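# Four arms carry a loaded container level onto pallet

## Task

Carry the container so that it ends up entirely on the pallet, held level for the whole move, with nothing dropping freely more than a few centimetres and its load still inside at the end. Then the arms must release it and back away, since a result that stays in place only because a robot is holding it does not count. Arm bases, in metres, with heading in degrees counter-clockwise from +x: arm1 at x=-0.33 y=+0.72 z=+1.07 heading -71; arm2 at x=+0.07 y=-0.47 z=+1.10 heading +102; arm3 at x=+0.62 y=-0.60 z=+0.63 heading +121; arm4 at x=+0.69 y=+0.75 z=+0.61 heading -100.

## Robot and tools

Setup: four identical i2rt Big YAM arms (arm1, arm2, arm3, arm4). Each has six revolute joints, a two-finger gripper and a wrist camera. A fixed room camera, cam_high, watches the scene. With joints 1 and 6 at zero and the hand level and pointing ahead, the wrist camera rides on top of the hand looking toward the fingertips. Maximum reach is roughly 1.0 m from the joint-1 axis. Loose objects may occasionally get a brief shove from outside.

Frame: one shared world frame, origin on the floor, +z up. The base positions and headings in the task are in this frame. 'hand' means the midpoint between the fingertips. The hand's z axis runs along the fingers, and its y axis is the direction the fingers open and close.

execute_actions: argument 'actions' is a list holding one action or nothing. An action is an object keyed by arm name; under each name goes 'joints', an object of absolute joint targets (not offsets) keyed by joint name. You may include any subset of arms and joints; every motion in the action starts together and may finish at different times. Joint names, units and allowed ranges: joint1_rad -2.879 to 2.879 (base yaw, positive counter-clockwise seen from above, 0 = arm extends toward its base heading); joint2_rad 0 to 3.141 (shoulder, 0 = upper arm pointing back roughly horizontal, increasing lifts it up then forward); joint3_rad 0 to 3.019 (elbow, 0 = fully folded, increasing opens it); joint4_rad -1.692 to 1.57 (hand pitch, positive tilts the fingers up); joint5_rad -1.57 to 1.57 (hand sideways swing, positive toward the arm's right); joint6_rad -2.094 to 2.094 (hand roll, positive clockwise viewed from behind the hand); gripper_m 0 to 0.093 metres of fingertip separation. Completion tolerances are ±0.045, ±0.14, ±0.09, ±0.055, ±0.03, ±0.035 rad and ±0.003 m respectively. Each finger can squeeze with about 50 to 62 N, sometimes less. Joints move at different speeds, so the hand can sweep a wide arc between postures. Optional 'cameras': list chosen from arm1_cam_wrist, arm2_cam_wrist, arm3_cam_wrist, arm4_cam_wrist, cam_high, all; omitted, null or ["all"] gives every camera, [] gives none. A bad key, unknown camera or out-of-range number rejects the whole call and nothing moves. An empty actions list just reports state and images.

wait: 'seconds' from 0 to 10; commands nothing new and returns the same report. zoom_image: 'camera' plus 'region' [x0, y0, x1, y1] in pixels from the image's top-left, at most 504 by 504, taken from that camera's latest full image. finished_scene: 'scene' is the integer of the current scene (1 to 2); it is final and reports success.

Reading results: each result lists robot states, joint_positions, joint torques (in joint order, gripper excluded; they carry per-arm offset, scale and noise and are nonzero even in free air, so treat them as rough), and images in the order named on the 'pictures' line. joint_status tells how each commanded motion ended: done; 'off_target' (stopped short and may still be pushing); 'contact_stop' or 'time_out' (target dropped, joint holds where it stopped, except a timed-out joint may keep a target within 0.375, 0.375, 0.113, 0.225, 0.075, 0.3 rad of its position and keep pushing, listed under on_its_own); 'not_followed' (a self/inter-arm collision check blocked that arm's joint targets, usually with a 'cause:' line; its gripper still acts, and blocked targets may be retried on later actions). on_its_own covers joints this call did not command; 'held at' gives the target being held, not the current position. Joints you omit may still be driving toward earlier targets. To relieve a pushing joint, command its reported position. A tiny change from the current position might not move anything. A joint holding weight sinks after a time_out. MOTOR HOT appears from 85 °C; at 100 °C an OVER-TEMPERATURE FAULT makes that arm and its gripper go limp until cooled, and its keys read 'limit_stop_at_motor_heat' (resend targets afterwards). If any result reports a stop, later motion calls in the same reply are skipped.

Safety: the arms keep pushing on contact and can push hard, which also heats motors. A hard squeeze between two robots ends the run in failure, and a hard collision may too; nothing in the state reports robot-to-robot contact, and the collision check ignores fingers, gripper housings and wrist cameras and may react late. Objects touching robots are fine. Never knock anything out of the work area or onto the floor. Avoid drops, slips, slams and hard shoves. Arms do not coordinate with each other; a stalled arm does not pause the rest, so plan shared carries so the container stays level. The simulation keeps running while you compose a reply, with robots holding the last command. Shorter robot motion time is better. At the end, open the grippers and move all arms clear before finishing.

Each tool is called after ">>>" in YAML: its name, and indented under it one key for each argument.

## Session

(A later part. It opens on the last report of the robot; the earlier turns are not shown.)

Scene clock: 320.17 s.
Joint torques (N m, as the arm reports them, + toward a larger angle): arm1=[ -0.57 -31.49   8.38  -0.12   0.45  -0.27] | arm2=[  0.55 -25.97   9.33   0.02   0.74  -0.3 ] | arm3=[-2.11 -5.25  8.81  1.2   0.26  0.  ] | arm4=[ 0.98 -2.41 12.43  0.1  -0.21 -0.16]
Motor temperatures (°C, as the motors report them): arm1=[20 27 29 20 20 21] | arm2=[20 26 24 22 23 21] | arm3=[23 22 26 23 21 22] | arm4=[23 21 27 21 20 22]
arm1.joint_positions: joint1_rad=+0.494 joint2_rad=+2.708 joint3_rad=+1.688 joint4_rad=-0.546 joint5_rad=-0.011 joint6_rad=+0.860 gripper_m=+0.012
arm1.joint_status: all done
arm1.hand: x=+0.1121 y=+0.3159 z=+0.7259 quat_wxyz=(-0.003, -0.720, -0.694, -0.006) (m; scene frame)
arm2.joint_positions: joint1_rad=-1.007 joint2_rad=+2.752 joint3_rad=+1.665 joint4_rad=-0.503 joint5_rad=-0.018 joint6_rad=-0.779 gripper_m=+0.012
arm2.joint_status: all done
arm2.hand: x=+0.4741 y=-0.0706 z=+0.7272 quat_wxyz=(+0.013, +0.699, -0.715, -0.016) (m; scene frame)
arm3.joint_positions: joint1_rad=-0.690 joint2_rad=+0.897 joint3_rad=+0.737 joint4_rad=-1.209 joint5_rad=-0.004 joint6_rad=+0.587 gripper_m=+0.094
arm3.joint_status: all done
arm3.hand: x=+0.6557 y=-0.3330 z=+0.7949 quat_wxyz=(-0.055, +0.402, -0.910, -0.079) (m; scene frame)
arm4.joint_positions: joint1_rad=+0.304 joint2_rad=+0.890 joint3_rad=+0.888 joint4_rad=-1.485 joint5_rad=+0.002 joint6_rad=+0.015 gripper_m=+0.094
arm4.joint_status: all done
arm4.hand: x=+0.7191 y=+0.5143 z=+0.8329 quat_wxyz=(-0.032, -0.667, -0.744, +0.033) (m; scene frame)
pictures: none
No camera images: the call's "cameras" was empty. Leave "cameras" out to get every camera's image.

>>> execute_actions:
  actions:
    - {"arm1":{"joints":{"joint1_rad":0.607,"joint2_rad":2.743,"joint3_rad":1.99,"joint4_rad":-0.705,"joint6_rad":0.94}},"arm2":{"joints":{"joint1_rad":-1.068,"joint2_rad":2.848,"joint3_rad":2.098,"joint4_rad":-0.715,"joint6_rad":-0.87}}}

Scene clock: 326.67 s.
Joint torques (N m, as the arm reports them, + toward a larger angle): arm1=[ -0.01 -33.76  10.36  -0.25   0.32  -0.3 ] | arm2=[  0.57 -28.38  13.47  -0.07   0.84  -0.28] | arm3=[-1.82 -5.29  8.83  1.16  0.25 -0.03] | arm4=[ 0.99 -2.49 12.39  0.11 -0.21 -0.16]
Motor temperatures (°C, as the motors report them): arm1=[20 27 29 20 20 21] | arm2=[20 26 24 22 23 21] | arm3=[23 22 26 23 21 22] | arm4=[23 21 27 21 20 22]
arm1.joint_positions: joint1_rad=+0.601 joint2_rad=+2.822 joint3_rad=+1.934 joint4_rad=-0.679 joint5_rad=-0.007 joint6_rad=+0.969 gripper_m=+0.012
arm1.joint_status: all done
arm1.hand: x=+0.1920 y=+0.3347 z=+0.7122 quat_wxyz=(-0.003, -0.720, -0.694, -0.004) (m; scene frame)
arm2.joint_positions: joint1_rad=-1.072 joint2_rad=+2.904 joint3_rad=+2.023 joint4_rad=-0.716 joint5_rad=-0.021 joint6_rad=-0.840 gripper_m=+0.012
arm2.joint_status: all done
arm2.hand: x=+0.5531 y=-0.0510 z=+0.7116 quat_wxyz=(+0.016, +0.698, -0.716, -0.018) (m; scene frame)
arm3.joint_positions: joint1_rad=-0.690 joint2_rad=+0.897 joint3_rad=+0.737 joint4_rad=-1.209 joint5_rad=-0.004 joint6_rad=+0.588 gripper_m=+0.094
arm3.joint_status: not commanded
arm3.hand: x=+0.6557 y=-0.3330 z=+0.7949 quat_wxyz=(-0.055, +0.402, -0.911, -0.079) (m; scene frame)
arm4.joint_positions: joint1_rad=+0.304 joint2_rad=+0.890 joint3_rad=+0.888 joint4_rad=-1.485 joint5_rad=+0.002 joint6_rad=+0.015 gripper_m=+0.094
arm4.joint_status: not commanded
arm4.hand: x=+0.7191 y=+0.5143 z=+0.8329 quat_wxyz=(-0.032, -0.667, -0.744, +0.033) (m; scene frame)
pictures: arm1_cam_wrist, arm2_cam_wrist, arm3_cam_wrist, arm4_cam_wrist, cam_high
Images, in order (width x height): arm1_cam_wrist 504x504, arm2_cam_wrist 504x504, arm3_cam_wrist 504x504, arm4_cam_wrist 504x504, cam_high 504x504.

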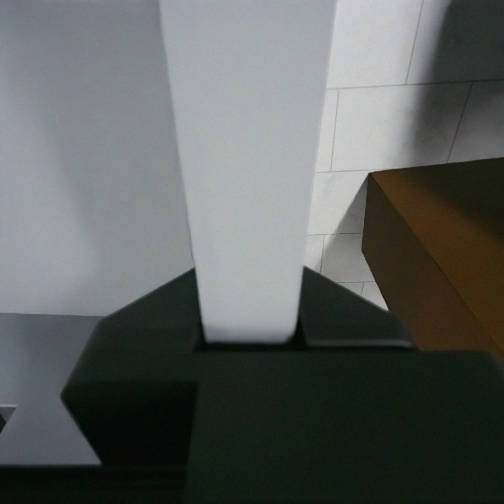

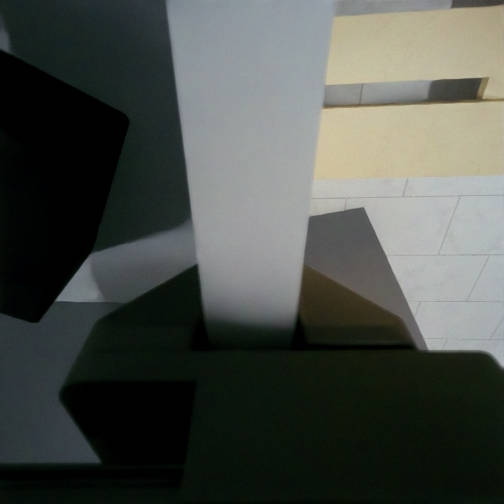

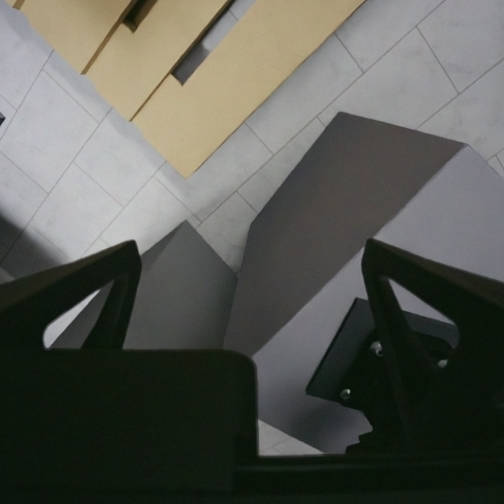

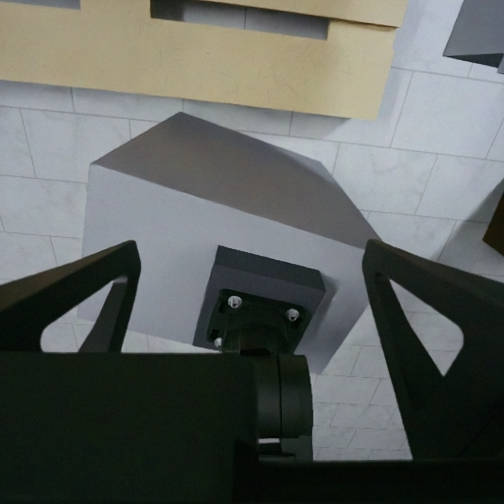

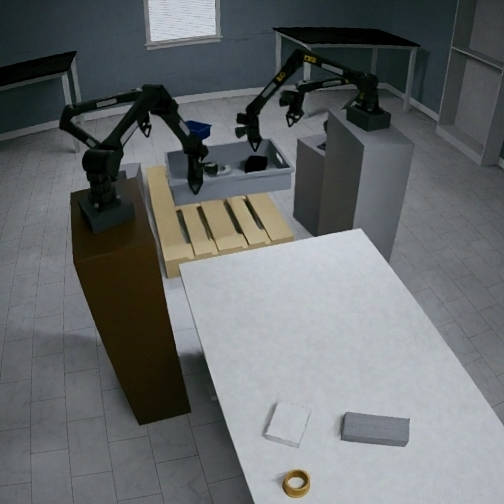

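>>> execute_actions:
  actions:
    - {"arm3":{"joints":{"joint1_rad":0.14,"joint2_rad":1.22,"joint3_rad":1.02,"joint4_rad":-1.34,"joint6_rad":0.715,"gripper_m":0.07}},"arm4":{"joints":{"joint1_rad":-0.112,"joint2_rad":1.49,"joint3_rad":1.34,"joint4_rad":-1.40,"joint6_rad":-0.27,"gripper_m":0.07}}}
  cameras: ["arm4_cam_wrist","cam_high"]

>>> execute_actions:
  actions:
    - {"arm3":{"joints":{"joint2_rad":1.70,"joint3_rad":1.55,"joint4_rad":-1.385}}}
  cameras: ["arm3_cam_wrist","cam_high"]

Scene clock: 347.73 s.
Joint torques (N m, as the arm reports them, + toward a larger angle): arm1=[ -0.16 -33.89  10.22  -0.25   0.33  -0.29] | arm2=[  0.46 -28.47  13.48  -0.09   0.84  -0.28] | arm3=[ -0.66 -11.31  10.21  -0.12   0.12  -0.02] | arm4=[  1.29 -11.35  14.56   0.67  -0.23  -0.15]
Motor temperatures (°C, as the motors report them): arm1=[20 29 31 20 20 21] | arm2=[20 27 27 22 23 21] | arm3=[23 21 26 23 21 22] | arm4=[23 21 27 21 20 22]
arm1.joint_positions: joint1_rad=+0.601 joint2_rad=+2.822 joint3_rad=+1.934 joint4_rad=-0.679 joint5_rad=-0.007 joint6_rad=+0.969 gripper_m=+0.012
arm1.joint_status: not commanded
arm1.hand: x=+0.1920 y=+0.3347 z=+0.7122 quat_wxyz=(-0.003, -0.720, -0.694, -0.004) (m; scene frame)
arm2.joint_positions: joint1_rad=-1.072 joint2_rad=+2.904 joint3_rad=+2.023 joint4_rad=-0.716 joint5_rad=-0.021 joint6_rad=-0.840 gripper_m=+0.012
arm2.joint_status: not commanded
arm2.hand: x=+0.5531 y=-0.0510 z=+0.7116 quat_wxyz=(+0.016, +0.698, -0.716, -0.018) (m; scene frame)
arm3.joint_positions: joint1_rad=+0.134 joint2_rad=+1.226 joint3_rad=+0.980 joint4_rad=-1.327 joint5_rad=+0.000 joint6_rad=+0.702 gripper_m=+0.070
arm3.joint_status: all done
arm3.hand: x=+0.4119 y=-0.3382 z=+0.7965 quat_wxyz=(+0.000, +0.696, -0.718, +0.008) (m; scene frame)
arm4.joint_positions: joint1_rad=-0.112 joint2_rad=+1.496 joint3_rad=+1.303 joint4_rad=-1.407 joint5_rad=+0.002 joint6_rad=-0.253 gripper_m=+0.070
arm4.joint_status: all done
arm4.hand: x=+0.5658 y=+0.3407 z=+0.8076 quat_wxyz=(+0.006, -0.721, -0.693, -0.008) (m; scene frame)
pictures: arm4_cam_wrist, cam_high
Images, in order (width x height): arm4_cam_wrist 504x504, cam_high 504x504.

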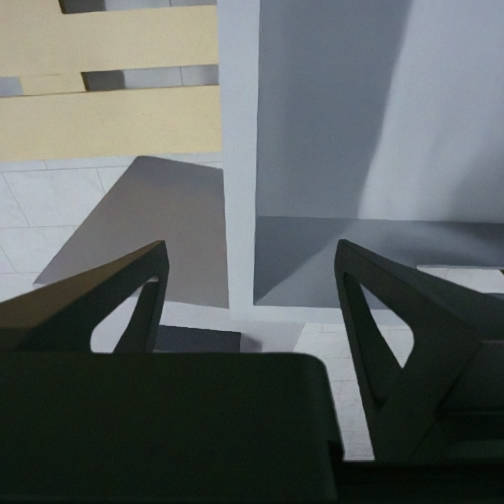

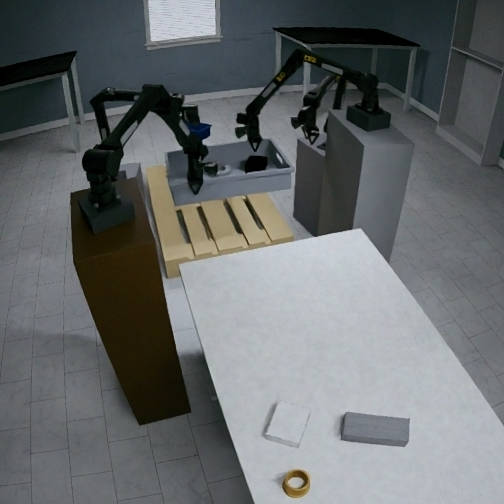

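Scene clock: 349.07 s.
Joint torques (N m, as the arm reports them, + toward a larger angle): arm1=[ -0.18 -33.72  10.24  -0.23   0.33  -0.3 ] | arm2=[  0.41 -28.45  13.47  -0.09   0.84  -0.28] | arm3=[ -0.89 -19.84  11.22   0.1    0.12  -0.04] | arm4=[  1.33 -11.39  14.55   0.68  -0.23  -0.18]
Motor temperatures (°C, as the motors report them): arm1=[20 29 31 20 20 21] | arm2=[20 27 27 22 23 21] | arm3=[23 22 26 23 21 22] | arm4=[23 21 28 21 20 22]
arm1.joint_positions: joint1_rad=+0.601 joint2_rad=+2.822 joint3_rad=+1.934 joint4_rad=-0.679 joint5_rad=-0.007 joint6_rad=+0.969 gripper_m=+0.012
arm1.joint_status: not commanded
arm1.hand: x=+0.1920 y=+0.3347 z=+0.7122 quat_wxyz=(-0.003, -0.720, -0.694, -0.004) (m; scene frame)
arm2.joint_positions: joint1_rad=-1.072 joint2_rad=+2.904 joint3_rad=+2.023 joint4_rad=-0.716 joint5_rad=-0.021 joint6_rad=-0.840 gripper_m=+0.012
arm2.joint_status: not commanded
arm2.hand: x=+0.5531 y=-0.0510 z=+0.7116 quat_wxyz=(+0.016, +0.698, -0.716, -0.018) (m; scene frame)
arm3.joint_positions: joint1_rad=+0.134 joint2_rad=+1.709 joint3_rad=+1.495 joint4_rad=-1.378 joint5_rad=+0.000 joint6_rad=+0.704 gripper_m=+0.070
arm3.joint_status: all done
arm3.hand: x=+0.2988 y=-0.1959 z=+0.7922 quat_wxyz=(+0.001, +0.696, -0.718, +0.018) (m; scene frame)
arm4.joint_positions: joint1_rad=-0.112 joint2_rad=+1.496 joint3_rad=+1.303 joint4_rad=-1.407 joint5_rad=+0.002 joint6_rad=-0.254 gripper_m=+0.070
arm4.joint_status: not commanded
arm4.hand: x=+0.5658 y=+0.3407 z=+0.8076 quat_wxyz=(+0.006, -0.721, -0.693, -0.008) (m; scene frame)
pictures: arm3_cam_wrist, cam_high
Images, in order (width x height): arm3_cam_wrist 504x504, cam_high 504x504.

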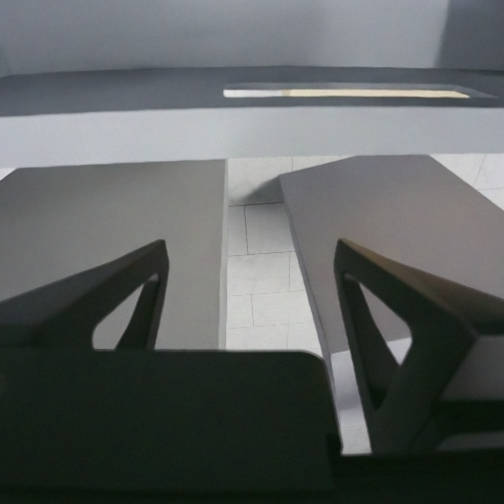

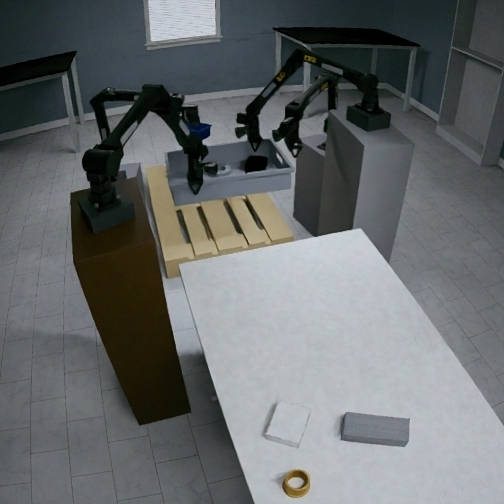

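>>> execute_actions:
  actions:
    - {"arm3":{"joints":{"joint2_rad":1.955,"joint3_rad":2.005,"joint4_rad":-1.54}},"arm4":{"joints":{"joint1_rad":-0.09,"joint2_rad":1.575,"joint3_rad":1.11,"joint4_rad":-1.08}}}
  cameras: ["arm3_cam_wrist","arm4_cam_wrist"]

>>> execute_actions:
  actions:
    - {"arm3":{"joints":{"joint2_rad":2.27,"joint3_rad":2.50,"joint4_rad":-1.69}}}
  cameras: ["arm3_cam_wrist","cam_high"]

Scene clock: 363.30 s.
Joint torques (N m, as the arm reports them, + toward a larger angle): arm1=[ -0.34 -34.21  10.28  -0.2    0.35  -0.31] | arm2=[  0.51 -28.56  13.45  -0.02   0.94  -0.31] | arm3=[ -0.94 -24.34  11.12   0.05   0.16  -0.03] | arm4=[  2.27 -11.58  10.99   1.01  -0.23  -0.17]
Motor temperatures (°C, as the motors report them): arm1=[20 29 32 20 20 21] | arm2=[20 27 28 22 23 21] | arm3=[23 22 27 23 21 22] | arm4=[23 21 28 21 20 22]
arm1.joint_positions: joint1_rad=+0.601 joint2_rad=+2.822 joint3_rad=+1.934 joint4_rad=-0.680 joint5_rad=-0.006 joint6_rad=+0.971 gripper_m=+0.012
arm1.joint_status: not commanded
arm1.hand: x=+0.1918 y=+0.3347 z=+0.7122 quat_wxyz=(-0.002, -0.721, -0.693, -0.004) (m; scene frame)
arm2.joint_positions: joint1_rad=-1.072 joint2_rad=+2.906 joint3_rad=+2.023 joint4_rad=-0.718 joint5_rad=-0.023 joint6_rad=-0.838 gripper_m=+0.012
arm2.joint_status: not commanded
arm2.hand: x=+0.5520 y=-0.0515 z=+0.7107 quat_wxyz=(+0.017, +0.697, -0.717, -0.019) (m; scene frame)
arm3.joint_positions: joint1_rad=+0.134 joint2_rad=+1.963 joint3_rad=+1.959 joint4_rad=-1.530 joint5_rad=-0.002 joint6_rad=+0.704 gripper_m=+0.070
arm3.joint_status: all done
arm3.hand: x=+0.2293 y=-0.1088 z=+0.8283 quat_wxyz=(-0.001, +0.696, -0.718, -0.011) (m; scene frame)
arm4.joint_positions: joint1_rad=-0.102 joint2_rad=+1.578 joint3_rad=+1.099 joint4_rad=-1.095 joint5_rad=+0.002 joint6_rad=-0.254 gripper_m=+0.070
arm4.joint_status: all done
arm4.hand: x=+0.5693 y=+0.3369 z=+0.6999 quat_wxyz=(+0.000, -0.717, -0.697, +0.003) (m; scene frame)
pictures: arm3_cam_wrist, arm4_cam_wrist
Images, in order (width x height): arm3_cam_wrist 504x504, arm4_cam_wrist 504x504.

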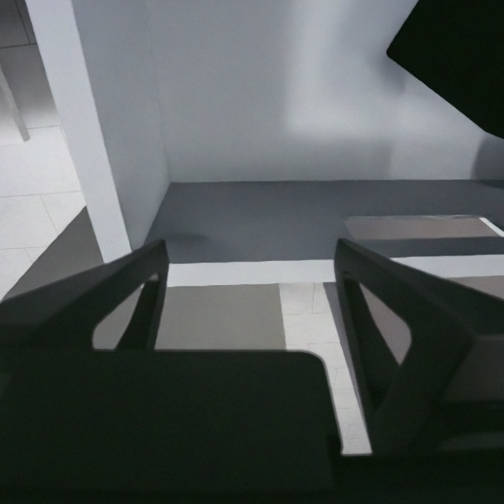

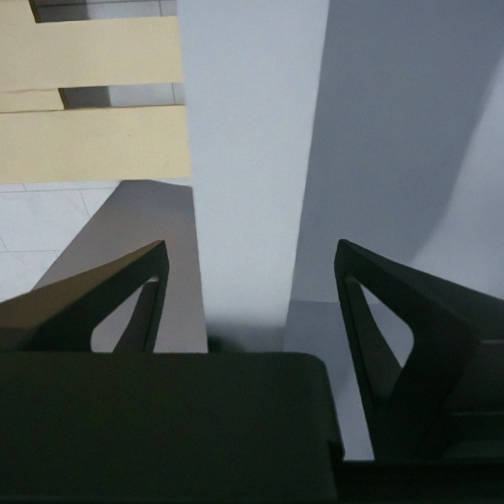

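Scene clock: 364.53 s.
Joint torques (N m, as the arm reports them, + toward a larger angle): arm1=[ -0.26 -33.91  10.18  -0.12   0.35  -0.34] | arm2=[  0.43 -28.72  13.39  -0.01   0.92  -0.34] | arm3=[ -1.01 -27.26  11.2    0.32   0.19  -0.03] | arm4=[  2.24 -11.55  10.99   1.01  -0.23  -0.18]
Motor temperatures (°C, as the motors report them): arm1=[20 29 32 20 20 21] | arm2=[20 27 28 22 23 21] | arm3=[23 22 27 23 21 22] | arm4=[23 21 28 21 20 22]
arm1.joint_positions: joint1_rad=+0.600 joint2_rad=+2.822 joint3_rad=+1.934 joint4_rad=-0.682 joint5_rad=-0.008 joint6_rad=+0.973 gripper_m=+0.012
arm1.joint_status: not commanded
arm1.hand: x=+0.1910 y=+0.3350 z=+0.7120 quat_wxyz=(-0.001, -0.722, -0.692, -0.004) (m; scene frame)
arm2.joint_positions: joint1_rad=-1.071 joint2_rad=+2.910 joint3_rad=+2.023 joint4_rad=-0.718 joint5_rad=-0.023 joint6_rad=-0.835 gripper_m=+0.012
arm2.joint_status: not commanded
arm2.hand: x=+0.5499 y=-0.0523 z=+0.7084 quat_wxyz=(+0.019, +0.696, -0.717, -0.019) (m; scene frame)
arm3.joint_positions: joint1_rad=+0.134 joint2_rad=+2.270 joint3_rad=+2.450 joint4_rad=-1.684 joint5_rad=-0.003 joint6_rad=+0.703 gripper_m=+0.070
arm3.joint_status: all done
arm3.hand: x=+0.1737 y=-0.0390 z=+0.8198 quat_wxyz=(-0.002, +0.696, -0.718, -0.026) (m; scene frame)
arm4.joint_positions: joint1_rad=-0.102 joint2_rad=+1.578 joint3_rad=+1.099 joint4_rad=-1.095 joint5_rad=+0.002 joint6_rad=-0.254 gripper_m=+0.070
arm4.joint_status: not commanded
arm4.hand: x=+0.5693 y=+0.3369 z=+0.6999 quat_wxyz=(+0.000, -0.717, -0.697, +0.003) (m; scene frame)
pictures: arm3_cam_wrist, cam_high
Images, in order (width x height): arm3_cam_wrist 504x504, cam_high 504x504.

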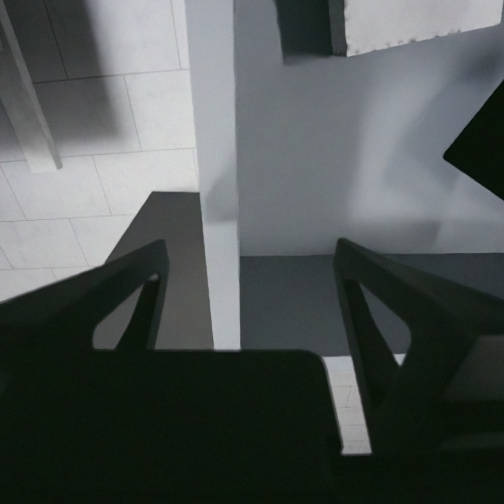

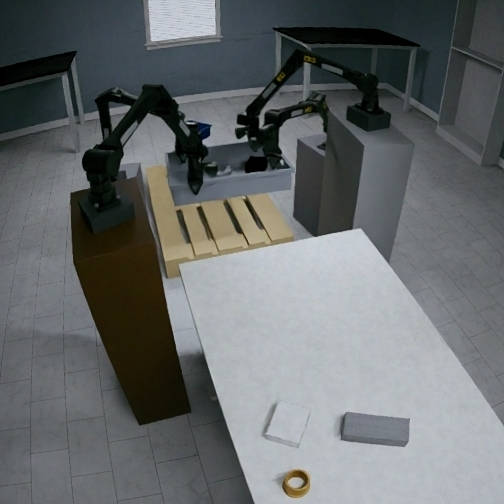

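>>> execute_actions:
  actions:
    - {"arm3":{"joints":{"joint1_rad":0.17,"joint6_rad":0.74,"gripper_m":0.085}},"arm4":{"joints":{"gripper_m":0.0}}}
  cameras: ["arm3_cam_wrist","arm4_cam_wrist"]

Scene clock: 375.20 s.
Joint torques (N m, as the arm reports them, + toward a larger angle): arm1=[  0.23 -34.    10.17  -0.13   0.52  -0.23] | arm2=[  0.15 -28.71  13.42  -0.01   0.91  -0.28] | arm3=[ -0.62 -27.87  11.26   0.31   0.19  -0.06] | arm4=[  2.21 -11.05  11.04   0.9   -1.4   -0.36]
Motor temperatures (°C, as the motors report them): arm1=[20 29 32 20 20 21] | arm2=[20 27 28 22 24 21] | arm3=[23 23 28 23 21 22] | arm4=[23 21 27 21 20 22]
arm1.joint_positions: joint1_rad=+0.595 joint2_rad=+2.823 joint3_rad=+1.934 joint4_rad=-0.683 joint5_rad=-0.012 joint6_rad=+0.962 gripper_m=+0.012
arm1.joint_status: not commanded
arm1.hand: x=+0.1890 y=+0.3331 z=+0.7115 quat_wxyz=(+0.000, -0.720, -0.694, -0.006) (m; scene frame)
arm2.joint_positions: joint1_rad=-1.071 joint2_rad=+2.910 joint3_rad=+2.023 joint4_rad=-0.718 joint5_rad=-0.022 joint6_rad=-0.841 gripper_m=+0.012
arm2.joint_status: not commanded
arm2.hand: x=+0.5501 y=-0.0525 z=+0.7084 quat_wxyz=(+0.019, +0.698, -0.715, -0.019) (m; scene frame)
arm3.joint_positions: joint1_rad=+0.165 joint2_rad=+2.270 joint3_rad=+2.450 joint4_rad=-1.684 joint5_rad=-0.003 joint6_rad=+0.727 gripper_m=+0.085
arm3.joint_status: all done
arm3.hand: x=+0.1567 y=-0.0529 z=+0.8198 quat_wxyz=(-0.001, +0.698, -0.716, -0.026) (m; scene frame)
arm4.joint_positions: joint1_rad=-0.098 joint2_rad=+1.573 joint3_rad=+1.099 joint4_rad=-1.093 joint5_rad=+0.028 joint6_rad=-0.234 gripper_m=+0.013
arm4.joint_status: gripper_m off_target (ended at +0.013, target +0.000)
arm4.hand: x=+0.5663 y=+0.3371 z=+0.7020 quat_wxyz=(+0.009, -0.723, -0.691, +0.013) (m; scene frame)
pictures: arm3_cam_wrist, arm4_cam_wrist
Images, in order (width x height): arm3_cam_wrist 504x504, arm4_cam_wrist 504x504.

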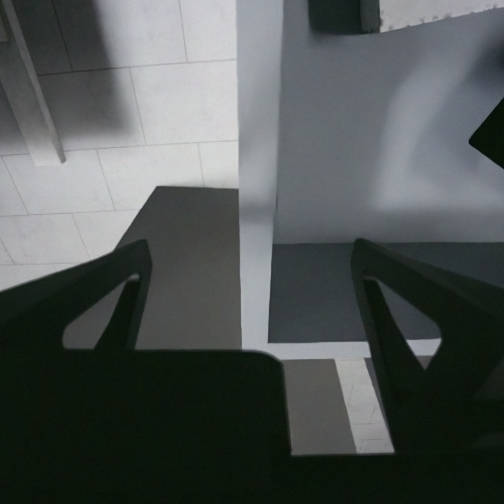

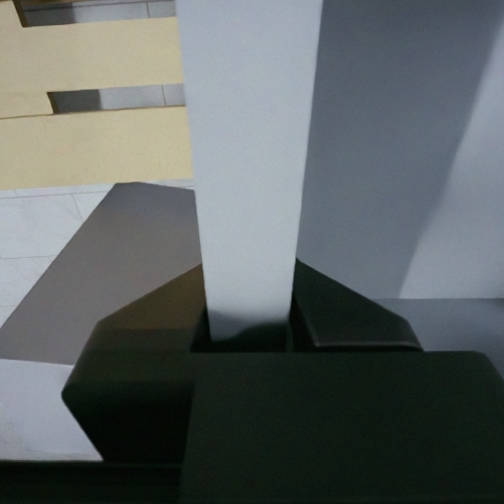

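>>> execute_actions:
  actions:
    - {"arm3":{"joints":{"joint1_rad":0.155,"joint2_rad":2.305,"joint3_rad":2.345,"joint4_rad":-1.575}},"arm4":{"joints":{"joint2_rad":1.55,"joint3_rad":1.165,"joint4_rad":-1.14}}}
  cameras: ["arm3_cam_wrist","cam_high"]

Scene clock: 383.73 s.
Joint torques (N m, as the arm reports them, + toward a larger angle): arm1=[  0.26 -33.93  10.2   -0.13   0.79  -0.22] | arm2=[  0.38 -28.89  13.11  -0.01   0.91  -0.25] | arm3=[ -2.37 -27.96   8.69   1.12   0.2   -0.03] | arm4=[  1.89 -12.61  15.6   -0.22  -1.38  -0.35]
Motor temperatures (°C, as the motors report them): arm1=[20 30 32 20 20 21] | arm2=[20 28 28 22 24 21] | arm3=[23 23 28 23 21 22] | arm4=[23 21 27 21 20 22]
arm1.joint_positions: joint1_rad=+0.595 joint2_rad=+2.823 joint3_rad=+1.934 joint4_rad=-0.683 joint5_rad=-0.020 joint6_rad=+0.960 gripper_m=+0.012
arm1.joint_status: not commanded
arm1.hand: x=+0.1898 y=+0.3342 z=+0.7115 quat_wxyz=(+0.001, -0.719, -0.694, -0.010) (m; scene frame)
arm2.joint_positions: joint1_rad=-1.071 joint2_rad=+2.910 joint3_rad=+2.027 joint4_rad=-0.718 joint5_rad=-0.022 joint6_rad=-0.843 gripper_m=+0.012
arm2.joint_status: not commanded
arm2.hand: x=+0.5517 y=-0.0512 z=+0.7092 quat_wxyz=(+0.017, +0.699, -0.714, -0.019) (m; scene frame)
arm3.joint_positions: joint1_rad=+0.165 joint2_rad=+2.312 joint3_rad=+2.331 joint4_rad=-1.589 joint5_rad=-0.003 joint6_rad=+0.728 gripper_m=+0.085
arm3.joint_status: all done
arm3.hand: x=+0.1573 y=-0.0536 z=+0.7458 quat_wxyz=(+0.001, +0.698, -0.716, +0.006) (m; scene frame)
arm4.joint_positions: joint1_rad=-0.097 joint2_rad=+1.571 joint3_rad=+1.109 joint4_rad=-1.120 joint5_rad=+0.027 joint6_rad=-0.234 gripper_m=+0.013
arm4.joint_status: all done
arm4.hand: x=+0.5676 y=+0.3390 z=+0.7067 quat_wxyz=(+0.013, -0.722, -0.691, +0.007) (m; scene frame)
pictures: arm3_cam_wrist, cam_high
Images, in order (width x height): arm3_cam_wrist 504x504, cam_high 504x504.

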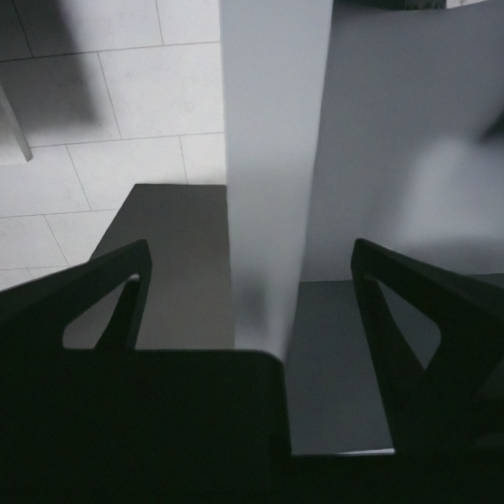

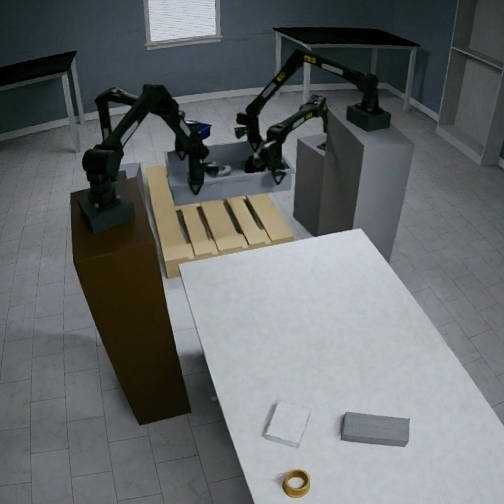

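>>> execute_actions:
  actions:
    - {"arm3":{"joints":{"joint1_rad":0.146,"joint3_rad":2.295,"joint4_rad":-1.525}},"arm4":{"joints":{"joint2_rad":1.54,"joint3_rad":1.19,"joint4_rad":-1.14}}}
  cameras: ["arm3_cam_wrist"]

>>> execute_actions:
  actions:
    - {"arm3":{"joints":{"gripper_m":0.0}}}
  cameras: ["arm3_cam_wrist","cam_high"]

Scene clock: 389.80 s.
Joint torques (N m, as the arm reports them, + toward a larger angle): arm1=[  0.19 -33.84  10.23  -0.07   0.88  -0.21] | arm2=[  0.41 -28.88  13.13   0.01   0.91  -0.25] | arm3=[ -2.41 -28.36   8.65   1.06   0.17  -0.03] | arm4=[  1.88 -13.29  17.63   0.03  -1.33  -0.36]
Motor temperatures (°C, as the motors report them): arm1=[20 30 32 20 20 21] | arm2=[20 28 28 22 24 21] | arm3=[23 23 27 23 21 22] | arm4=[23 22 29 21 20 22]
arm1.joint_positions: joint1_rad=+0.595 joint2_rad=+2.823 joint3_rad=+1.934 joint4_rad=-0.683 joint5_rad=-0.022 joint6_rad=+0.960 gripper_m=+0.012
arm1.joint_status: not commanded
arm1.hand: x=+0.1900 y=+0.3345 z=+0.7115 quat_wxyz=(+0.001, -0.719, -0.695, -0.011) (m; scene frame)
arm2.joint_positions: joint1_rad=-1.071 joint2_rad=+2.910 joint3_rad=+2.027 joint4_rad=-0.718 joint5_rad=-0.022 joint6_rad=-0.844 gripper_m=+0.012
arm2.joint_status: not commanded
arm2.hand: x=+0.5517 y=-0.0512 z=+0.7092 quat_wxyz=(+0.017, +0.699, -0.714, -0.019) (m; scene frame)
arm3.joint_positions: joint1_rad=+0.158 joint2_rad=+2.312 joint3_rad=+2.284 joint4_rad=-1.539 joint5_rad=-0.003 joint6_rad=+0.728 gripper_m=+0.085
arm3.joint_status: all done
arm3.hand: x=+0.1613 y=-0.0499 z=+0.7277 quat_wxyz=(+0.001, +0.695, -0.719, +0.005) (m; scene frame)
arm4.joint_positions: joint1_rad=-0.097 joint2_rad=+1.570 joint3_rad=+1.115 joint4_rad=-1.128 joint5_rad=+0.026 joint6_rad=-0.234 gripper_m=+0.013
arm4.joint_status: all done
arm4.hand: x=+0.5677 y=+0.3385 z=+0.7088 quat_wxyz=(+0.013, -0.722, -0.691, +0.006) (m; scene frame)
pictures: arm3_cam_wrist
Images, in order (width x height): arm3_cam_wrist 504x504.

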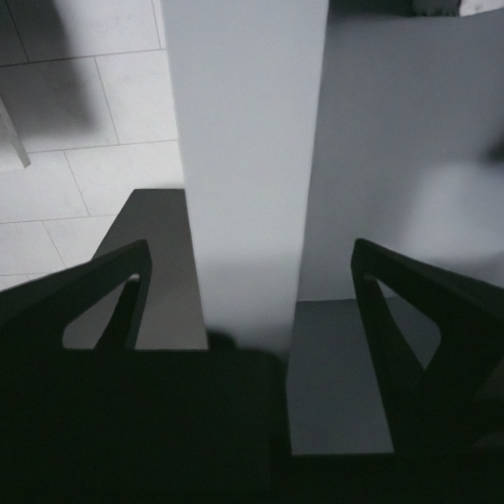

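Scene clock: 390.50 s.
Joint torques (N m, as the arm reports them, + toward a larger angle): arm1=[ -0.04 -33.78  10.16  -0.11   0.94  -0.21] | arm2=[  0.4  -28.86  13.04   0.01   0.88  -0.23] | arm3=[ -2.29 -28.84   8.46   0.95   0.13   0.  ] | arm4=[  1.8  -13.2   17.59   0.09  -1.3   -0.36]
Motor temperatures (°C, as the motors report them): arm1=[20 30 32 20 20 21] | arm2=[20 28 28 22 24 21] | arm3=[23 23 27 23 21 22] | arm4=[23 22 29 21 20 22]
arm1.joint_positions: joint1_rad=+0.595 joint2_rad=+2.823 joint3_rad=+1.935 joint4_rad=-0.683 joint5_rad=-0.023 joint6_rad=+0.959 gripper_m=+0.012
arm1.joint_status: not commanded
arm1.hand: x=+0.1905 y=+0.3345 z=+0.7117 quat_wxyz=(+0.001, -0.719, -0.695, -0.012) (m; scene frame)
arm2.joint_positions: joint1_rad=-1.072 joint2_rad=+2.910 joint3_rad=+2.028 joint4_rad=-0.718 joint5_rad=-0.022 joint6_rad=-0.844 gripper_m=+0.012
arm2.joint_status: not commanded
arm2.hand: x=+0.5524 y=-0.0513 z=+0.7094 quat_wxyz=(+0.017, +0.699, -0.714, -0.018) (m; scene frame)
arm3.joint_positions: joint1_rad=+0.158 joint2_rad=+2.312 joint3_rad=+2.284 joint4_rad=-1.538 joint5_rad=-0.001 joint6_rad=+0.724 gripper_m=+0.011
arm3.joint_status: gripper_m off_target (ended at +0.011, target +0.000)
arm3.hand: x=+0.1613 y=-0.0494 z=+0.7277 quat_wxyz=(+0.001, +0.697, -0.717, +0.004) (m; scene frame)
arm4.joint_positions: joint1_rad=-0.096 joint2_rad=+1.570 joint3_rad=+1.116 joint4_rad=-1.131 joint5_rad=+0.025 joint6_rad=-0.234 gripper_m=+0.013
arm4.joint_status: not commanded
arm4.hand: x=+0.5681 y=+0.3385 z=+0.7092 quat_wxyz=(+0.013, -0.722, -0.692, +0.005) (m; scene frame)
pictures: arm3_cam_wrist, cam_high
Images, in order (width x height): arm3_cam_wrist 504x504, cam_high 504x504.

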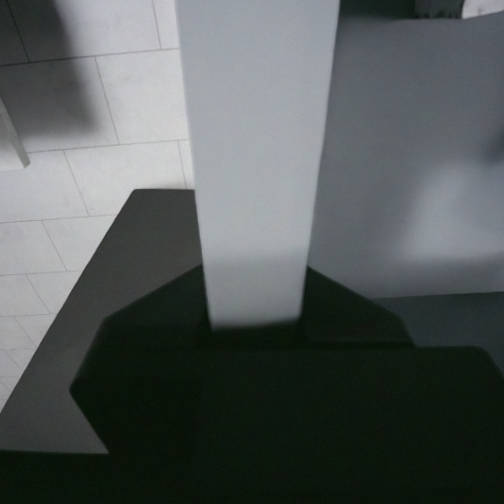

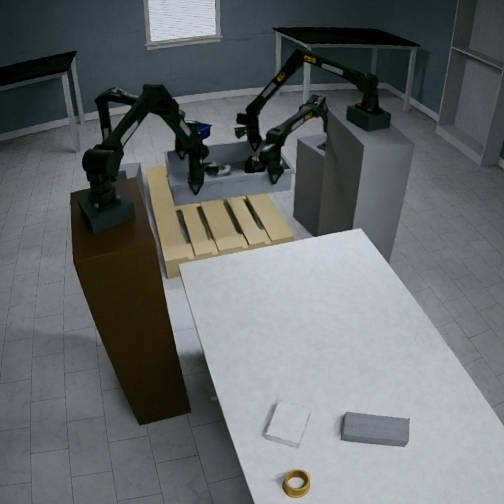

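>>> execute_actions:
  actions:
    - {"arm1":{"joints":{"joint2_rad":2.81,"joint3_rad":1.96,"joint4_rad":-0.685,"joint6_rad":0.96}},"arm2":{"joints":{"joint2_rad":2.905,"joint3_rad":2.06,"joint6_rad":-0.845}},"arm3":{"joints":{"joint1_rad":0.158,"joint2_rad":2.205,"joint3_rad":2.335}},"arm4":{"joints":{"joint2_rad":1.505,"joint3_rad":1.175}}}
  cameras: []

Scene clock: 403.10 s.
Joint torques (N m, as the arm reports them, + toward a larger angle): arm1=[  0.21 -27.79   7.77   0.61   1.05   0.  ] | arm2=[  0.49 -24.58   9.69  -0.03   0.88   0.03] | arm3=[ -1.38 -36.77  11.31   0.98   0.     0.01] | arm4=[  1.72 -15.1   15.97   0.18  -1.25  -0.36]
Motor temperatures (°C, as the motors report them): arm1=[20 30 32 20 20 21] | arm2=[20 28 28 22 24 21] | arm3=[23 24 27 23 21 22] | arm4=[23 22 31 21 21 22]
arm1.joint_positions: joint1_rad=+0.595 joint2_rad=+2.823 joint3_rad=+1.935 joint4_rad=-0.683 joint5_rad=-0.026 joint6_rad=+0.959 gripper_m=+0.012
arm1.joint_status: all done
arm1.hand: x=+0.1908 y=+0.3348 z=+0.7117 quat_wxyz=(+0.001, -0.719, -0.695, -0.013) (m; scene frame)
arm2.joint_positions: joint1_rad=-1.072 joint2_rad=+2.910 joint3_rad=+2.028 joint4_rad=-0.717 joint5_rad=-0.022 joint6_rad=-0.844 gripper_m=+0.012
arm2.joint_status: all done
arm2.hand: x=+0.5526 y=-0.0513 z=+0.7094 quat_wxyz=(+0.017, +0.699, -0.714, -0.018) (m; scene frame)
arm3.joint_positions: joint1_rad=+0.158 joint2_rad=+2.309 joint3_rad=+2.284 joint4_rad=-1.538 joint5_rad=+0.002 joint6_rad=+0.723 gripper_m=+0.011
arm3.joint_status: all done
arm3.hand: x=+0.1616 y=-0.0490 z=+0.7298 quat_wxyz=(-0.001, +0.697, -0.717, +0.003) (m; scene frame)
arm4.joint_positions: joint1_rad=-0.095 joint2_rad=+1.564 joint3_rad=+1.116 joint4_rad=-1.133 joint5_rad=+0.024 joint6_rad=-0.234 gripper_m=+0.013
arm4.joint_status: all done
arm4.hand: x=+0.5687 y=+0.3387 z=+0.7116 quat_wxyz=(+0.011, -0.722, -0.692, +0.006) (m; scene frame)
pictures: none
No camera images: the call's "cameras" was empty. Leave "cameras" out to get every camera's image.

>>> execute_actions:
  actions:
    - {"arm1":{"joints":{"gripper_m":0.065}},"arm2":{"joints":{"gripper_m":0.065}}}
  cameras: ["arm1_cam_wrist","arm2_cam_wrist","cam_high"]

Scene clock: 412.70 s.
Joint torques (N m, as the arm reports them, + toward a larger angle): arm1=[ -0.21 -27.35   7.66   0.6    0.21   0.01] | arm2=[  0.33 -24.57   9.68   0.     0.07   0.03] | arm3=[ -1.79 -37.    11.61   0.74  -0.24   0.02] | arm4=[  1.73 -15.03  15.94   0.19  -1.32  -0.35]
Motor temperatures (°C, as the motors report them): arm1=[20 30 31 20 20 21] | arm2=[20 28 28 22 24 21] | arm3=[23 25 28 23 21 22] | arm4=[23 22 31 21 21 22]
arm1.joint_positions: joint1_rad=+0.596 joint2_rad=+2.819 joint3_rad=+1.935 joint4_rad=-0.683 joint5_rad=-0.004 joint6_rad=+0.959 gripper_m=+0.065
arm1.joint_status: all done
arm1.hand: x=+0.1907 y=+0.3314 z=+0.7142 quat_wxyz=(-0.003, -0.719, -0.695, -0.003) (m; scene frame)
arm2.joint_positions: joint1_rad=-1.071 joint2_rad=+2.909 joint3_rad=+2.028 joint4_rad=-0.717 joint5_rad=-0.003 joint6_rad=-0.844 gripper_m=+0.065
arm2.joint_status: all done
arm2.hand: x=+0.5544 y=-0.0528 z=+0.7096 quat_wxyz=(+0.017, +0.700, -0.714, -0.009) (m; scene frame)
arm3.joint_positions: joint1_rad=+0.159 joint2_rad=+2.309 joint3_rad=+2.278 joint4_rad=-1.533 joint5_rad=+0.008 joint6_rad=+0.723 gripper_m=+0.011
arm3.joint_status: not commanded
arm3.hand: x=+0.1621 y=-0.0493 z=+0.7275 quat_wxyz=(-0.004, +0.698, -0.716, +0.004) (m; scene frame)
arm4.joint_positions: joint1_rad=-0.095 joint2_rad=+1.564 joint3_rad=+1.116 joint4_rad=-1.133 joint5_rad=+0.025 joint6_rad=-0.234 gripper_m=+0.013
arm4.joint_status: not commanded
arm4.hand: x=+0.5686 y=+0.3388 z=+0.7116 quat_wxyz=(+0.011, -0.722, -0.692, +0.006) (m; scene frame)
pictures: arm1_cam_wrist, arm2_cam_wrist, cam_high
Images, in order (width x height): arm1_cam_wrist 504x504, arm2_cam_wrist 504x504, cam_high 504x504.

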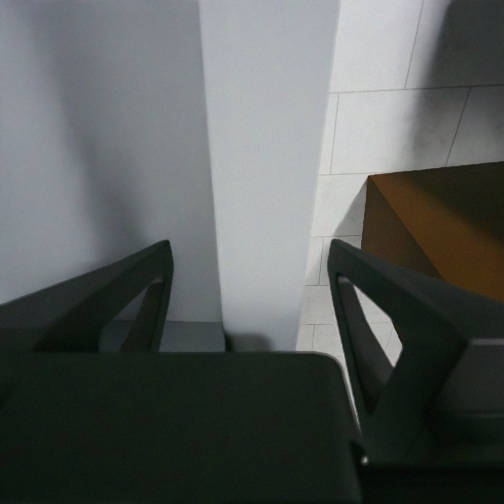

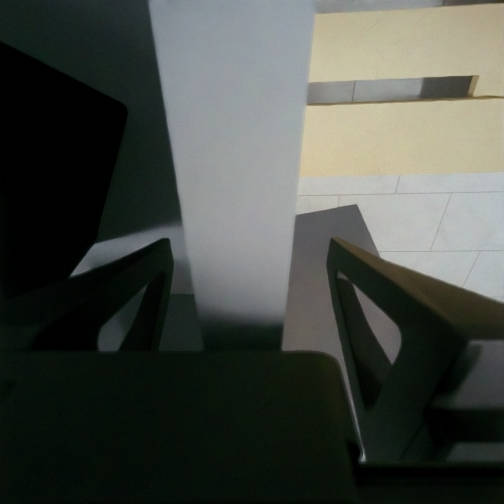

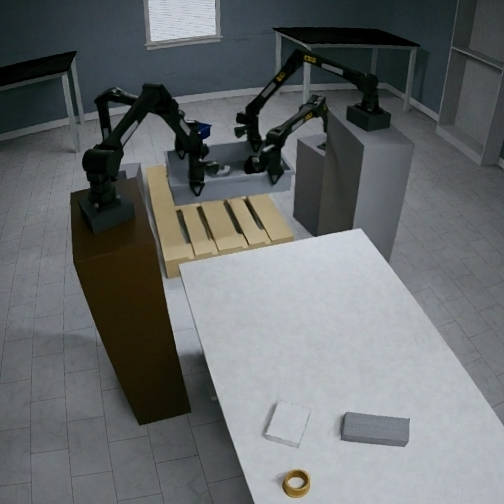

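>>> execute_actions:
  actions:
    - {"arm1":{"joints":{"joint2_rad":2.575,"joint3_rad":1.81,"joint4_rad":-0.785,"gripper_m":0.08}},"arm2":{"joints":{"joint2_rad":2.63,"joint3_rad":1.805,"joint4_rad":-0.725,"gripper_m":0.075}}}
  cameras: []

>>> execute_actions:
  actions:
    - {"arm1":{"joints":{"joint2_rad":1.5,"joint3_rad":1.4,"joint4_rad":-1.2}},"arm2":{"joints":{"joint2_rad":1.5,"joint3_rad":1.5,"joint4_rad":-1.2}}}

Scene clock: 428.73 s.
Joint torques (N m, as the arm reports them, + toward a larger angle): arm1=[  0.09 -24.02   7.19   0.46   0.2    0.  ] | arm2=[  0.41 -21.77   6.72  -0.29   0.06   0.04] | arm3=[ -1.71 -36.81  11.74   0.83  -0.22   0.  ] | arm4=[  1.76 -15.12  15.97   0.19  -1.28  -0.35]
Motor temperatures (°C, as the motors report them): arm1=[20 29 31 20 20 21] | arm2=[20 28 27 22 23 21] | arm3=[23 26 29 23 21 22] | arm4=[23 22 31 21 21 22]
arm1.joint_positions: joint1_rad=+0.596 joint2_rad=+2.552 joint3_rad=+1.805 joint4_rad=-0.777 joint5_rad=-0.004 joint6_rad=+0.959 gripper_m=+0.080
arm1.joint_status: all done
arm1.hand: x=+0.2070 y=+0.3191 z=+0.8491 quat_wxyz=(-0.024, -0.718, -0.695, -0.006) (m; scene frame)
arm2.joint_positions: joint1_rad=-1.071 joint2_rad=+2.600 joint3_rad=+1.818 joint4_rad=-0.717 joint5_rad=-0.003 joint6_rad=-0.844 gripper_m=+0.075
arm2.joint_status: all done
arm2.hand: x=+0.5772 y=-0.0358 z=+0.8511 quat_wxyz=(-0.032, +0.700, -0.714, -0.006) (m; scene frame)
arm3.joint_positions: joint1_rad=+0.159 joint2_rad=+2.309 joint3_rad=+2.278 joint4_rad=-1.533 joint5_rad=+0.008 joint6_rad=+0.723 gripper_m=+0.011
arm3.joint_status: not commanded
arm3.hand: x=+0.1621 y=-0.0493 z=+0.7275 quat_wxyz=(-0.004, +0.698, -0.716, +0.004) (m; scene frame)
arm4.joint_positions: joint1_rad=-0.095 joint2_rad=+1.564 joint3_rad=+1.116 joint4_rad=-1.133 joint5_rad=+0.025 joint6_rad=-0.234 gripper_m=+0.013
arm4.joint_status: not commanded
arm4.hand: x=+0.5686 y=+0.3388 z=+0.7116 quat_wxyz=(+0.011, -0.722, -0.692, +0.006) (m; scene frame)
pictures: none
No camera images: the call's "cameras" was empty. Leave "cameras" out to get every camera's image.

Scene clock: 430.40 s.
Joint torques (N m, as the arm reports them, + toward a larger angle): arm1=[  0.04 -13.14   9.11   0.72   0.19  -0.02] | arm2=[  0.23 -10.71  12.2   -0.05   0.05   0.06] | arm3=[ -1.42 -36.85  11.76   0.82  -0.23   0.01] | arm4=[  1.76 -15.06  15.98   0.19  -1.28  -0.36]
Motor temperatures (°C, as the motors report them): arm1=[20 29 31 20 20 21] | arm2=[20 27 27 22 23 21] | arm3=[23 26 29 23 21 22] | arm4=[23 22 31 21 21 22]
arm1.joint_positions: joint1_rad=+0.596 joint2_rad=+1.484 joint3_rad=+1.402 joint4_rad=-1.187 joint5_rad=-0.004 joint6_rad=+0.959 gripper_m=+0.080
arm1.joint_status: all done
arm1.hand: x=+0.0811 y=+0.4135 z=+1.3167 quat_wxyz=(-0.150, -0.710, -0.687, -0.026) (m; scene frame)
arm2.joint_positions: joint1_rad=-1.071 joint2_rad=+1.468 joint3_rad=+1.494 joint4_rad=-1.182 joint5_rad=-0.003 joint6_rad=-0.844 gripper_m=+0.075
arm2.joint_status: all done
arm2.hand: x=+0.4796 y=-0.1283 z=+1.3983 quat_wxyz=(-0.202, +0.685, -0.700, +0.006) (m; scene frame)
arm3.joint_positions: joint1_rad=+0.159 joint2_rad=+2.309 joint3_rad=+2.278 joint4_rad=-1.533 joint5_rad=+0.008 joint6_rad=+0.723 gripper_m=+0.011
arm3.joint_status: not commanded
arm3.hand: x=+0.1621 y=-0.0493 z=+0.7275 quat_wxyz=(-0.004, +0.698, -0.716, +0.004) (m; scene frame)
arm4.joint_positions: joint1_rad=-0.095 joint2_rad=+1.564 joint3_rad=+1.116 joint4_rad=-1.133 joint5_rad=+0.025 joint6_rad=-0.234 gripper_m=+0.013
arm4.joint_status: not commanded
arm4.hand: x=+0.5686 y=+0.3388 z=+0.7116 quat_wxyz=(+0.011, -0.722, -0.692, +0.006) (m; scene frame)
pictures: arm1_cam_wrist, arm2_cam_wrist, arm3_cam_wrist, arm4_cam_wrist, cam_high
Images, in order (width x height): arm1_cam_wrist 504x504, arm2_cam_wrist 504x504, arm3_cam_wrist 504x504, arm4_cam_wrist 504x504, cam_high 504x504.

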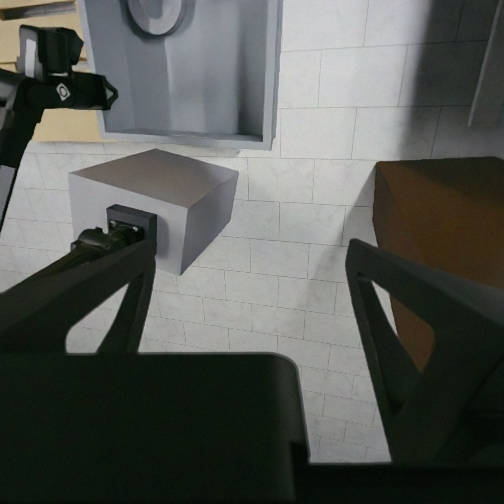

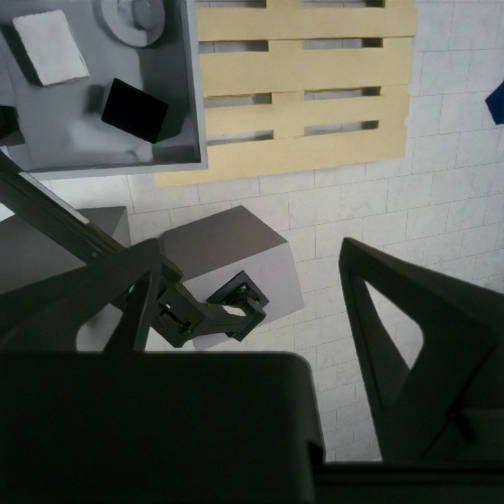

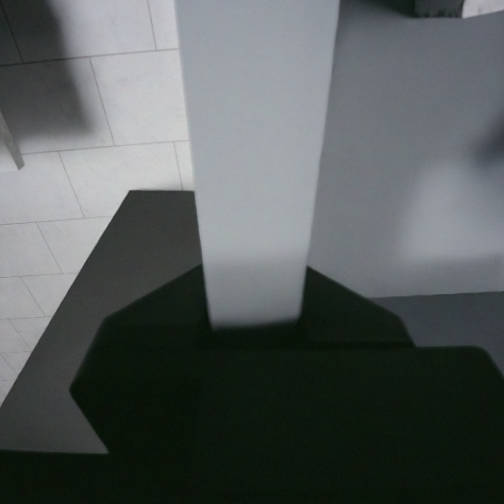

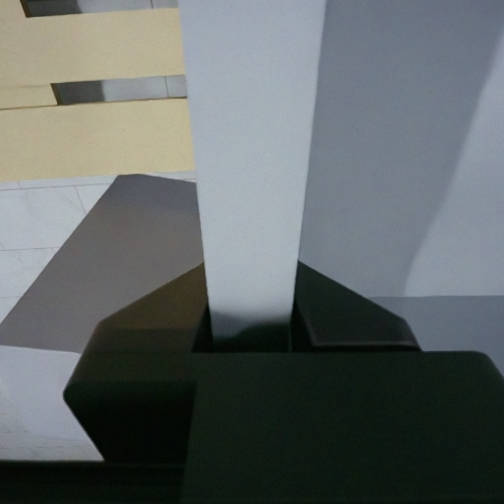

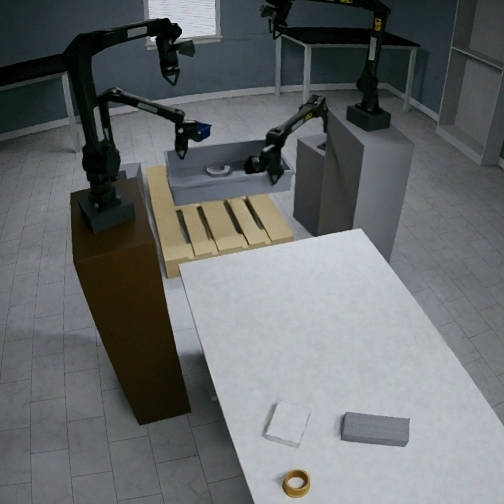

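>>> execute_actions:
  actions:
    - {"arm1":{"joints":{"joint1_rad":-0.3,"joint2_rad":1.0,"joint3_rad":1.0,"joint6_rad":0}},"arm2":{"joints":{"joint1_rad":-0.6,"joint2_rad":1.2,"joint3_rad":1.3,"joint4_rad":-1.15,"joint6_rad":0}},"arm3":{"joints":{"joint1_rad":0.065,"joint2_rad":2.078,"joint3_rad":1.93,"joint4_rad":-1.288,"joint6_rad":0.63}},"arm4":{"joints":{"joint1_rad":0.08,"joint2_rad":1.535,"joint3_rad":1.03,"joint4_rad":-0.962,"joint6_rad":-0.07}}}
  cameras: []

Scene clock: 445.57 s.
Joint torques (N m, as the arm reports them, + toward a larger angle): arm1=[-1.01 -5.01  9.16  0.91  0.   -0.14] | arm2=[-0.45 -6.14 10.84  1.68  0.02  0.2 ] | arm3=[ -0.73 -37.78   9.96   0.2   -0.64   0.12] | arm4=[  0.37 -14.91  14.32   0.73  -1.1   -0.03]
Motor temperatures (°C, as the motors report them): arm1=[20 27 31 20 20 21] | arm2=[20 26 28 22 23 21] | arm3=[23 26 29 23 21 22] | arm4=[23 22 31 21 21 22]
arm1.joint_positions: joint1_rad=-0.294 joint2_rad=+0.989 joint3_rad=+1.003 joint4_rad=-1.188 joint5_rad=-0.001 joint6_rad=+0.012 gripper_m=+0.080
arm1.joint_status: all done
arm1.hand: x=-0.3147 y=+0.3728 z=+1.3309 quat_wxyz=(-0.144, -0.685, -0.701, +0.135) (m; scene frame)
arm2.joint_positions: joint1_rad=-0.596 joint2_rad=+1.176 joint3_rad=+1.311 joint4_rad=-1.165 joint5_rad=-0.001 joint6_rad=-0.014 gripper_m=+0.075
arm2.joint_status: all done
arm2.hand: x=+0.2452 y=-0.0629 z=+1.4499 quat_wxyz=(-0.219, +0.541, -0.798, -0.153) (m; scene frame)
arm3.joint_positions: joint1_rad=+0.056 joint2_rad=+2.214 joint3_rad=+1.890 joint4_rad=-1.284 joint5_rad=+0.017 joint6_rad=+0.597 gripper_m=+0.011
arm3.joint_status: all done
arm3.hand: x=+0.2525 y=-0.0505 z=+0.6463 quat_wxyz=(-0.005, +0.706, -0.708, +0.027) (m; scene frame)
arm4.joint_positions: joint1_rad=+0.092 joint2_rad=+1.597 joint3_rad=+0.978 joint4_rad=-0.970 joint5_rad=+0.022 joint6_rad=-0.069 gripper_m=+0.012
arm4.joint_status: all done
arm4.hand: x=+0.6496 y=+0.3455 z=+0.6527 quat_wxyz=(+0.012, -0.714, -0.700, +0.004) (m; scene frame)
pictures: none
No camera images: the call's "cameras" was empty. Leave "cameras" out to get every camera's image.

>>> execute_actions:
  actions:
    - {"arm3":{"joints":{"joint1_rad":-0.04,"joint2_rad":1.984,"joint3_rad":1.653,"joint4_rad":-1.07,"joint6_rad":0.495}},"arm4":{"joints":{"joint1_rad":0.272,"joint2_rad":1.63,"joint3_rad":0.97,"joint4_rad":-0.79,"joint6_rad":0.12}}}
  cameras: ["cam_high"]

Scene clock: 458.10 s.
Joint torques (N m, as the arm reports them, + toward a larger angle): arm1=[-0.97 -4.95  9.19  0.93  0.   -0.12] | arm2=[-0.44 -6.32 10.79  1.68  0.02  0.19] | arm3=[ -0.34 -35.19  10.26   0.75  -0.5    0.15] | arm4=[  0.38 -15.34  12.05   1.26  -1.23   0.19]
Motor temperatures (°C, as the motors report them): arm1=[20 26 32 20 20 21] | arm2=[20 26 27 22 23 21] | arm3=[23 27 29 23 22 22] | arm4=[23 23 30 21 21 22]
arm1.joint_positions: joint1_rad=-0.294 joint2_rad=+0.989 joint3_rad=+1.003 joint4_rad=-1.188 joint5_rad=-0.001 joint6_rad=+0.012 gripper_m=+0.080
arm1.joint_status: not commanded
arm1.hand: x=-0.3147 y=+0.3728 z=+1.3309 quat_wxyz=(-0.144, -0.685, -0.702, +0.135) (m; scene frame)
arm2.joint_positions: joint1_rad=-0.596 joint2_rad=+1.176 joint3_rad=+1.311 joint4_rad=-1.165 joint5_rad=-0.001 joint6_rad=-0.013 gripper_m=+0.075
arm2.joint_status: not commanded
arm2.hand: x=+0.2452 y=-0.0629 z=+1.4499 quat_wxyz=(-0.219, +0.540, -0.798, -0.153) (m; scene frame)
arm3.joint_positions: joint1_rad=-0.053 joint2_rad=+2.119 joint3_rad=+1.599 joint4_rad=-1.078 joint5_rad=+0.013 joint6_rad=+0.458 gripper_m=+0.011
arm3.joint_status: joint6_rad time_out (moved -0.139 of -0.102); the others done
arm3.on_its_own: joint6_rad reads +0.458 and still pushes toward +0.495 since a time_out
arm3.hand: x=+0.3397 y=-0.0628 z=+0.6048 quat_wxyz=(-0.002, +0.716, -0.698, +0.022) (m; scene frame)
arm4.joint_positions: joint1_rad=+0.283 joint2_rad=+1.690 joint3_rad=+0.931 joint4_rad=-0.812 joint5_rad=+0.025 joint6_rad=+0.098 gripper_m=+0.012
arm4.joint_status: all done
arm4.hand: x=+0.7270 y=+0.3393 z=+0.6027 quat_wxyz=(+0.006, -0.706, -0.708, +0.014) (m; scene frame)
pictures: cam_high
Images, in order (width x height): cam_high 504x504.

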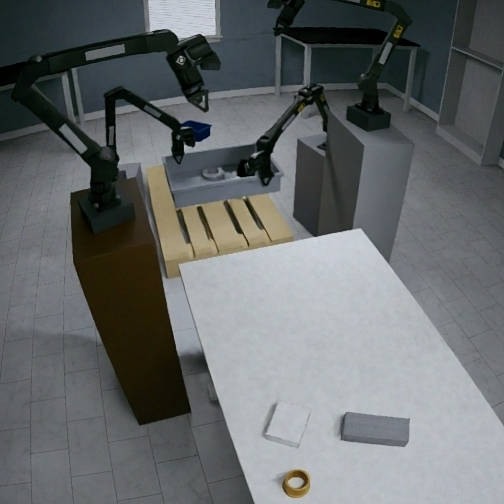

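>>> execute_actions:
  actions:
    - {"arm3":{"joints":{"joint1_rad":-0.152,"joint2_rad":2.03,"joint3_rad":1.48,"joint4_rad":-0.84,"joint6_rad":0.35}},"arm4":{"joints":{"joint1_rad":0.446,"joint2_rad":1.835,"joint3_rad":0.97,"joint4_rad":-0.588,"joint6_rad":0.275}}}
  cameras: []

Scene clock: 467.47 s.
Joint torques (N m, as the arm reports them, + toward a larger angle): arm1=[-1.14 -5.    9.19  0.9   0.01 -0.12] | arm2=[-0.44 -6.3  10.82  1.69  0.02  0.19] | arm3=[ -0.22 -32.68  10.04   1.23  -0.17   0.08] | arm4=[  1.11 -16.38  10.41   0.95  -1.85   0.22]
Motor temperatures (°C, as the motors report them): arm1=[20 26 32 20 20 21] | arm2=[20 25 27 22 23 21] | arm3=[23 27 28 23 22 22] | arm4=[23 23 30 21 21 22]
arm1.joint_positions: joint1_rad=-0.294 joint2_rad=+0.989 joint3_rad=+1.003 joint4_rad=-1.188 joint5_rad=-0.001 joint6_rad=+0.012 gripper_m=+0.080
arm1.joint_status: not commanded
arm1.hand: x=-0.3147 y=+0.3728 z=+1.3309 quat_wxyz=(-0.144, -0.685, -0.702, +0.135) (m; scene frame)
arm2.joint_positions: joint1_rad=-0.596 joint2_rad=+1.176 joint3_rad=+1.311 joint4_rad=-1.165 joint5_rad=-0.001 joint6_rad=-0.013 gripper_m=+0.075
arm2.joint_status: not commanded
arm2.hand: x=+0.2452 y=-0.0629 z=+1.4499 quat_wxyz=(-0.219, +0.540, -0.798, -0.153) (m; scene frame)
arm3.joint_positions: joint1_rad=-0.169 joint2_rad=+2.146 joint3_rad=+1.416 joint4_rad=-0.859 joint5_rad=+0.005 joint6_rad=+0.325 gripper_m=+0.011
arm3.joint_status: all done
arm3.hand: x=+0.4159 y=-0.0699 z=+0.5335 quat_wxyz=(+0.002, +0.722, -0.692, +0.016) (m; scene frame)
arm4.joint_positions: joint1_rad=+0.453 joint2_rad=+1.892 joint3_rad=+0.931 joint4_rad=-0.600 joint5_rad=+0.040 joint6_rad=+0.251 gripper_m=+0.012
arm4.joint_status: all done
arm4.hand: x=+0.7973 y=+0.3349 z=+0.5220 quat_wxyz=(+0.003, -0.700, -0.714, +0.024) (m; scene frame)
pictures: none
No camera images: the call's "cameras" was empty. Leave "cameras" out to get every camera's image.


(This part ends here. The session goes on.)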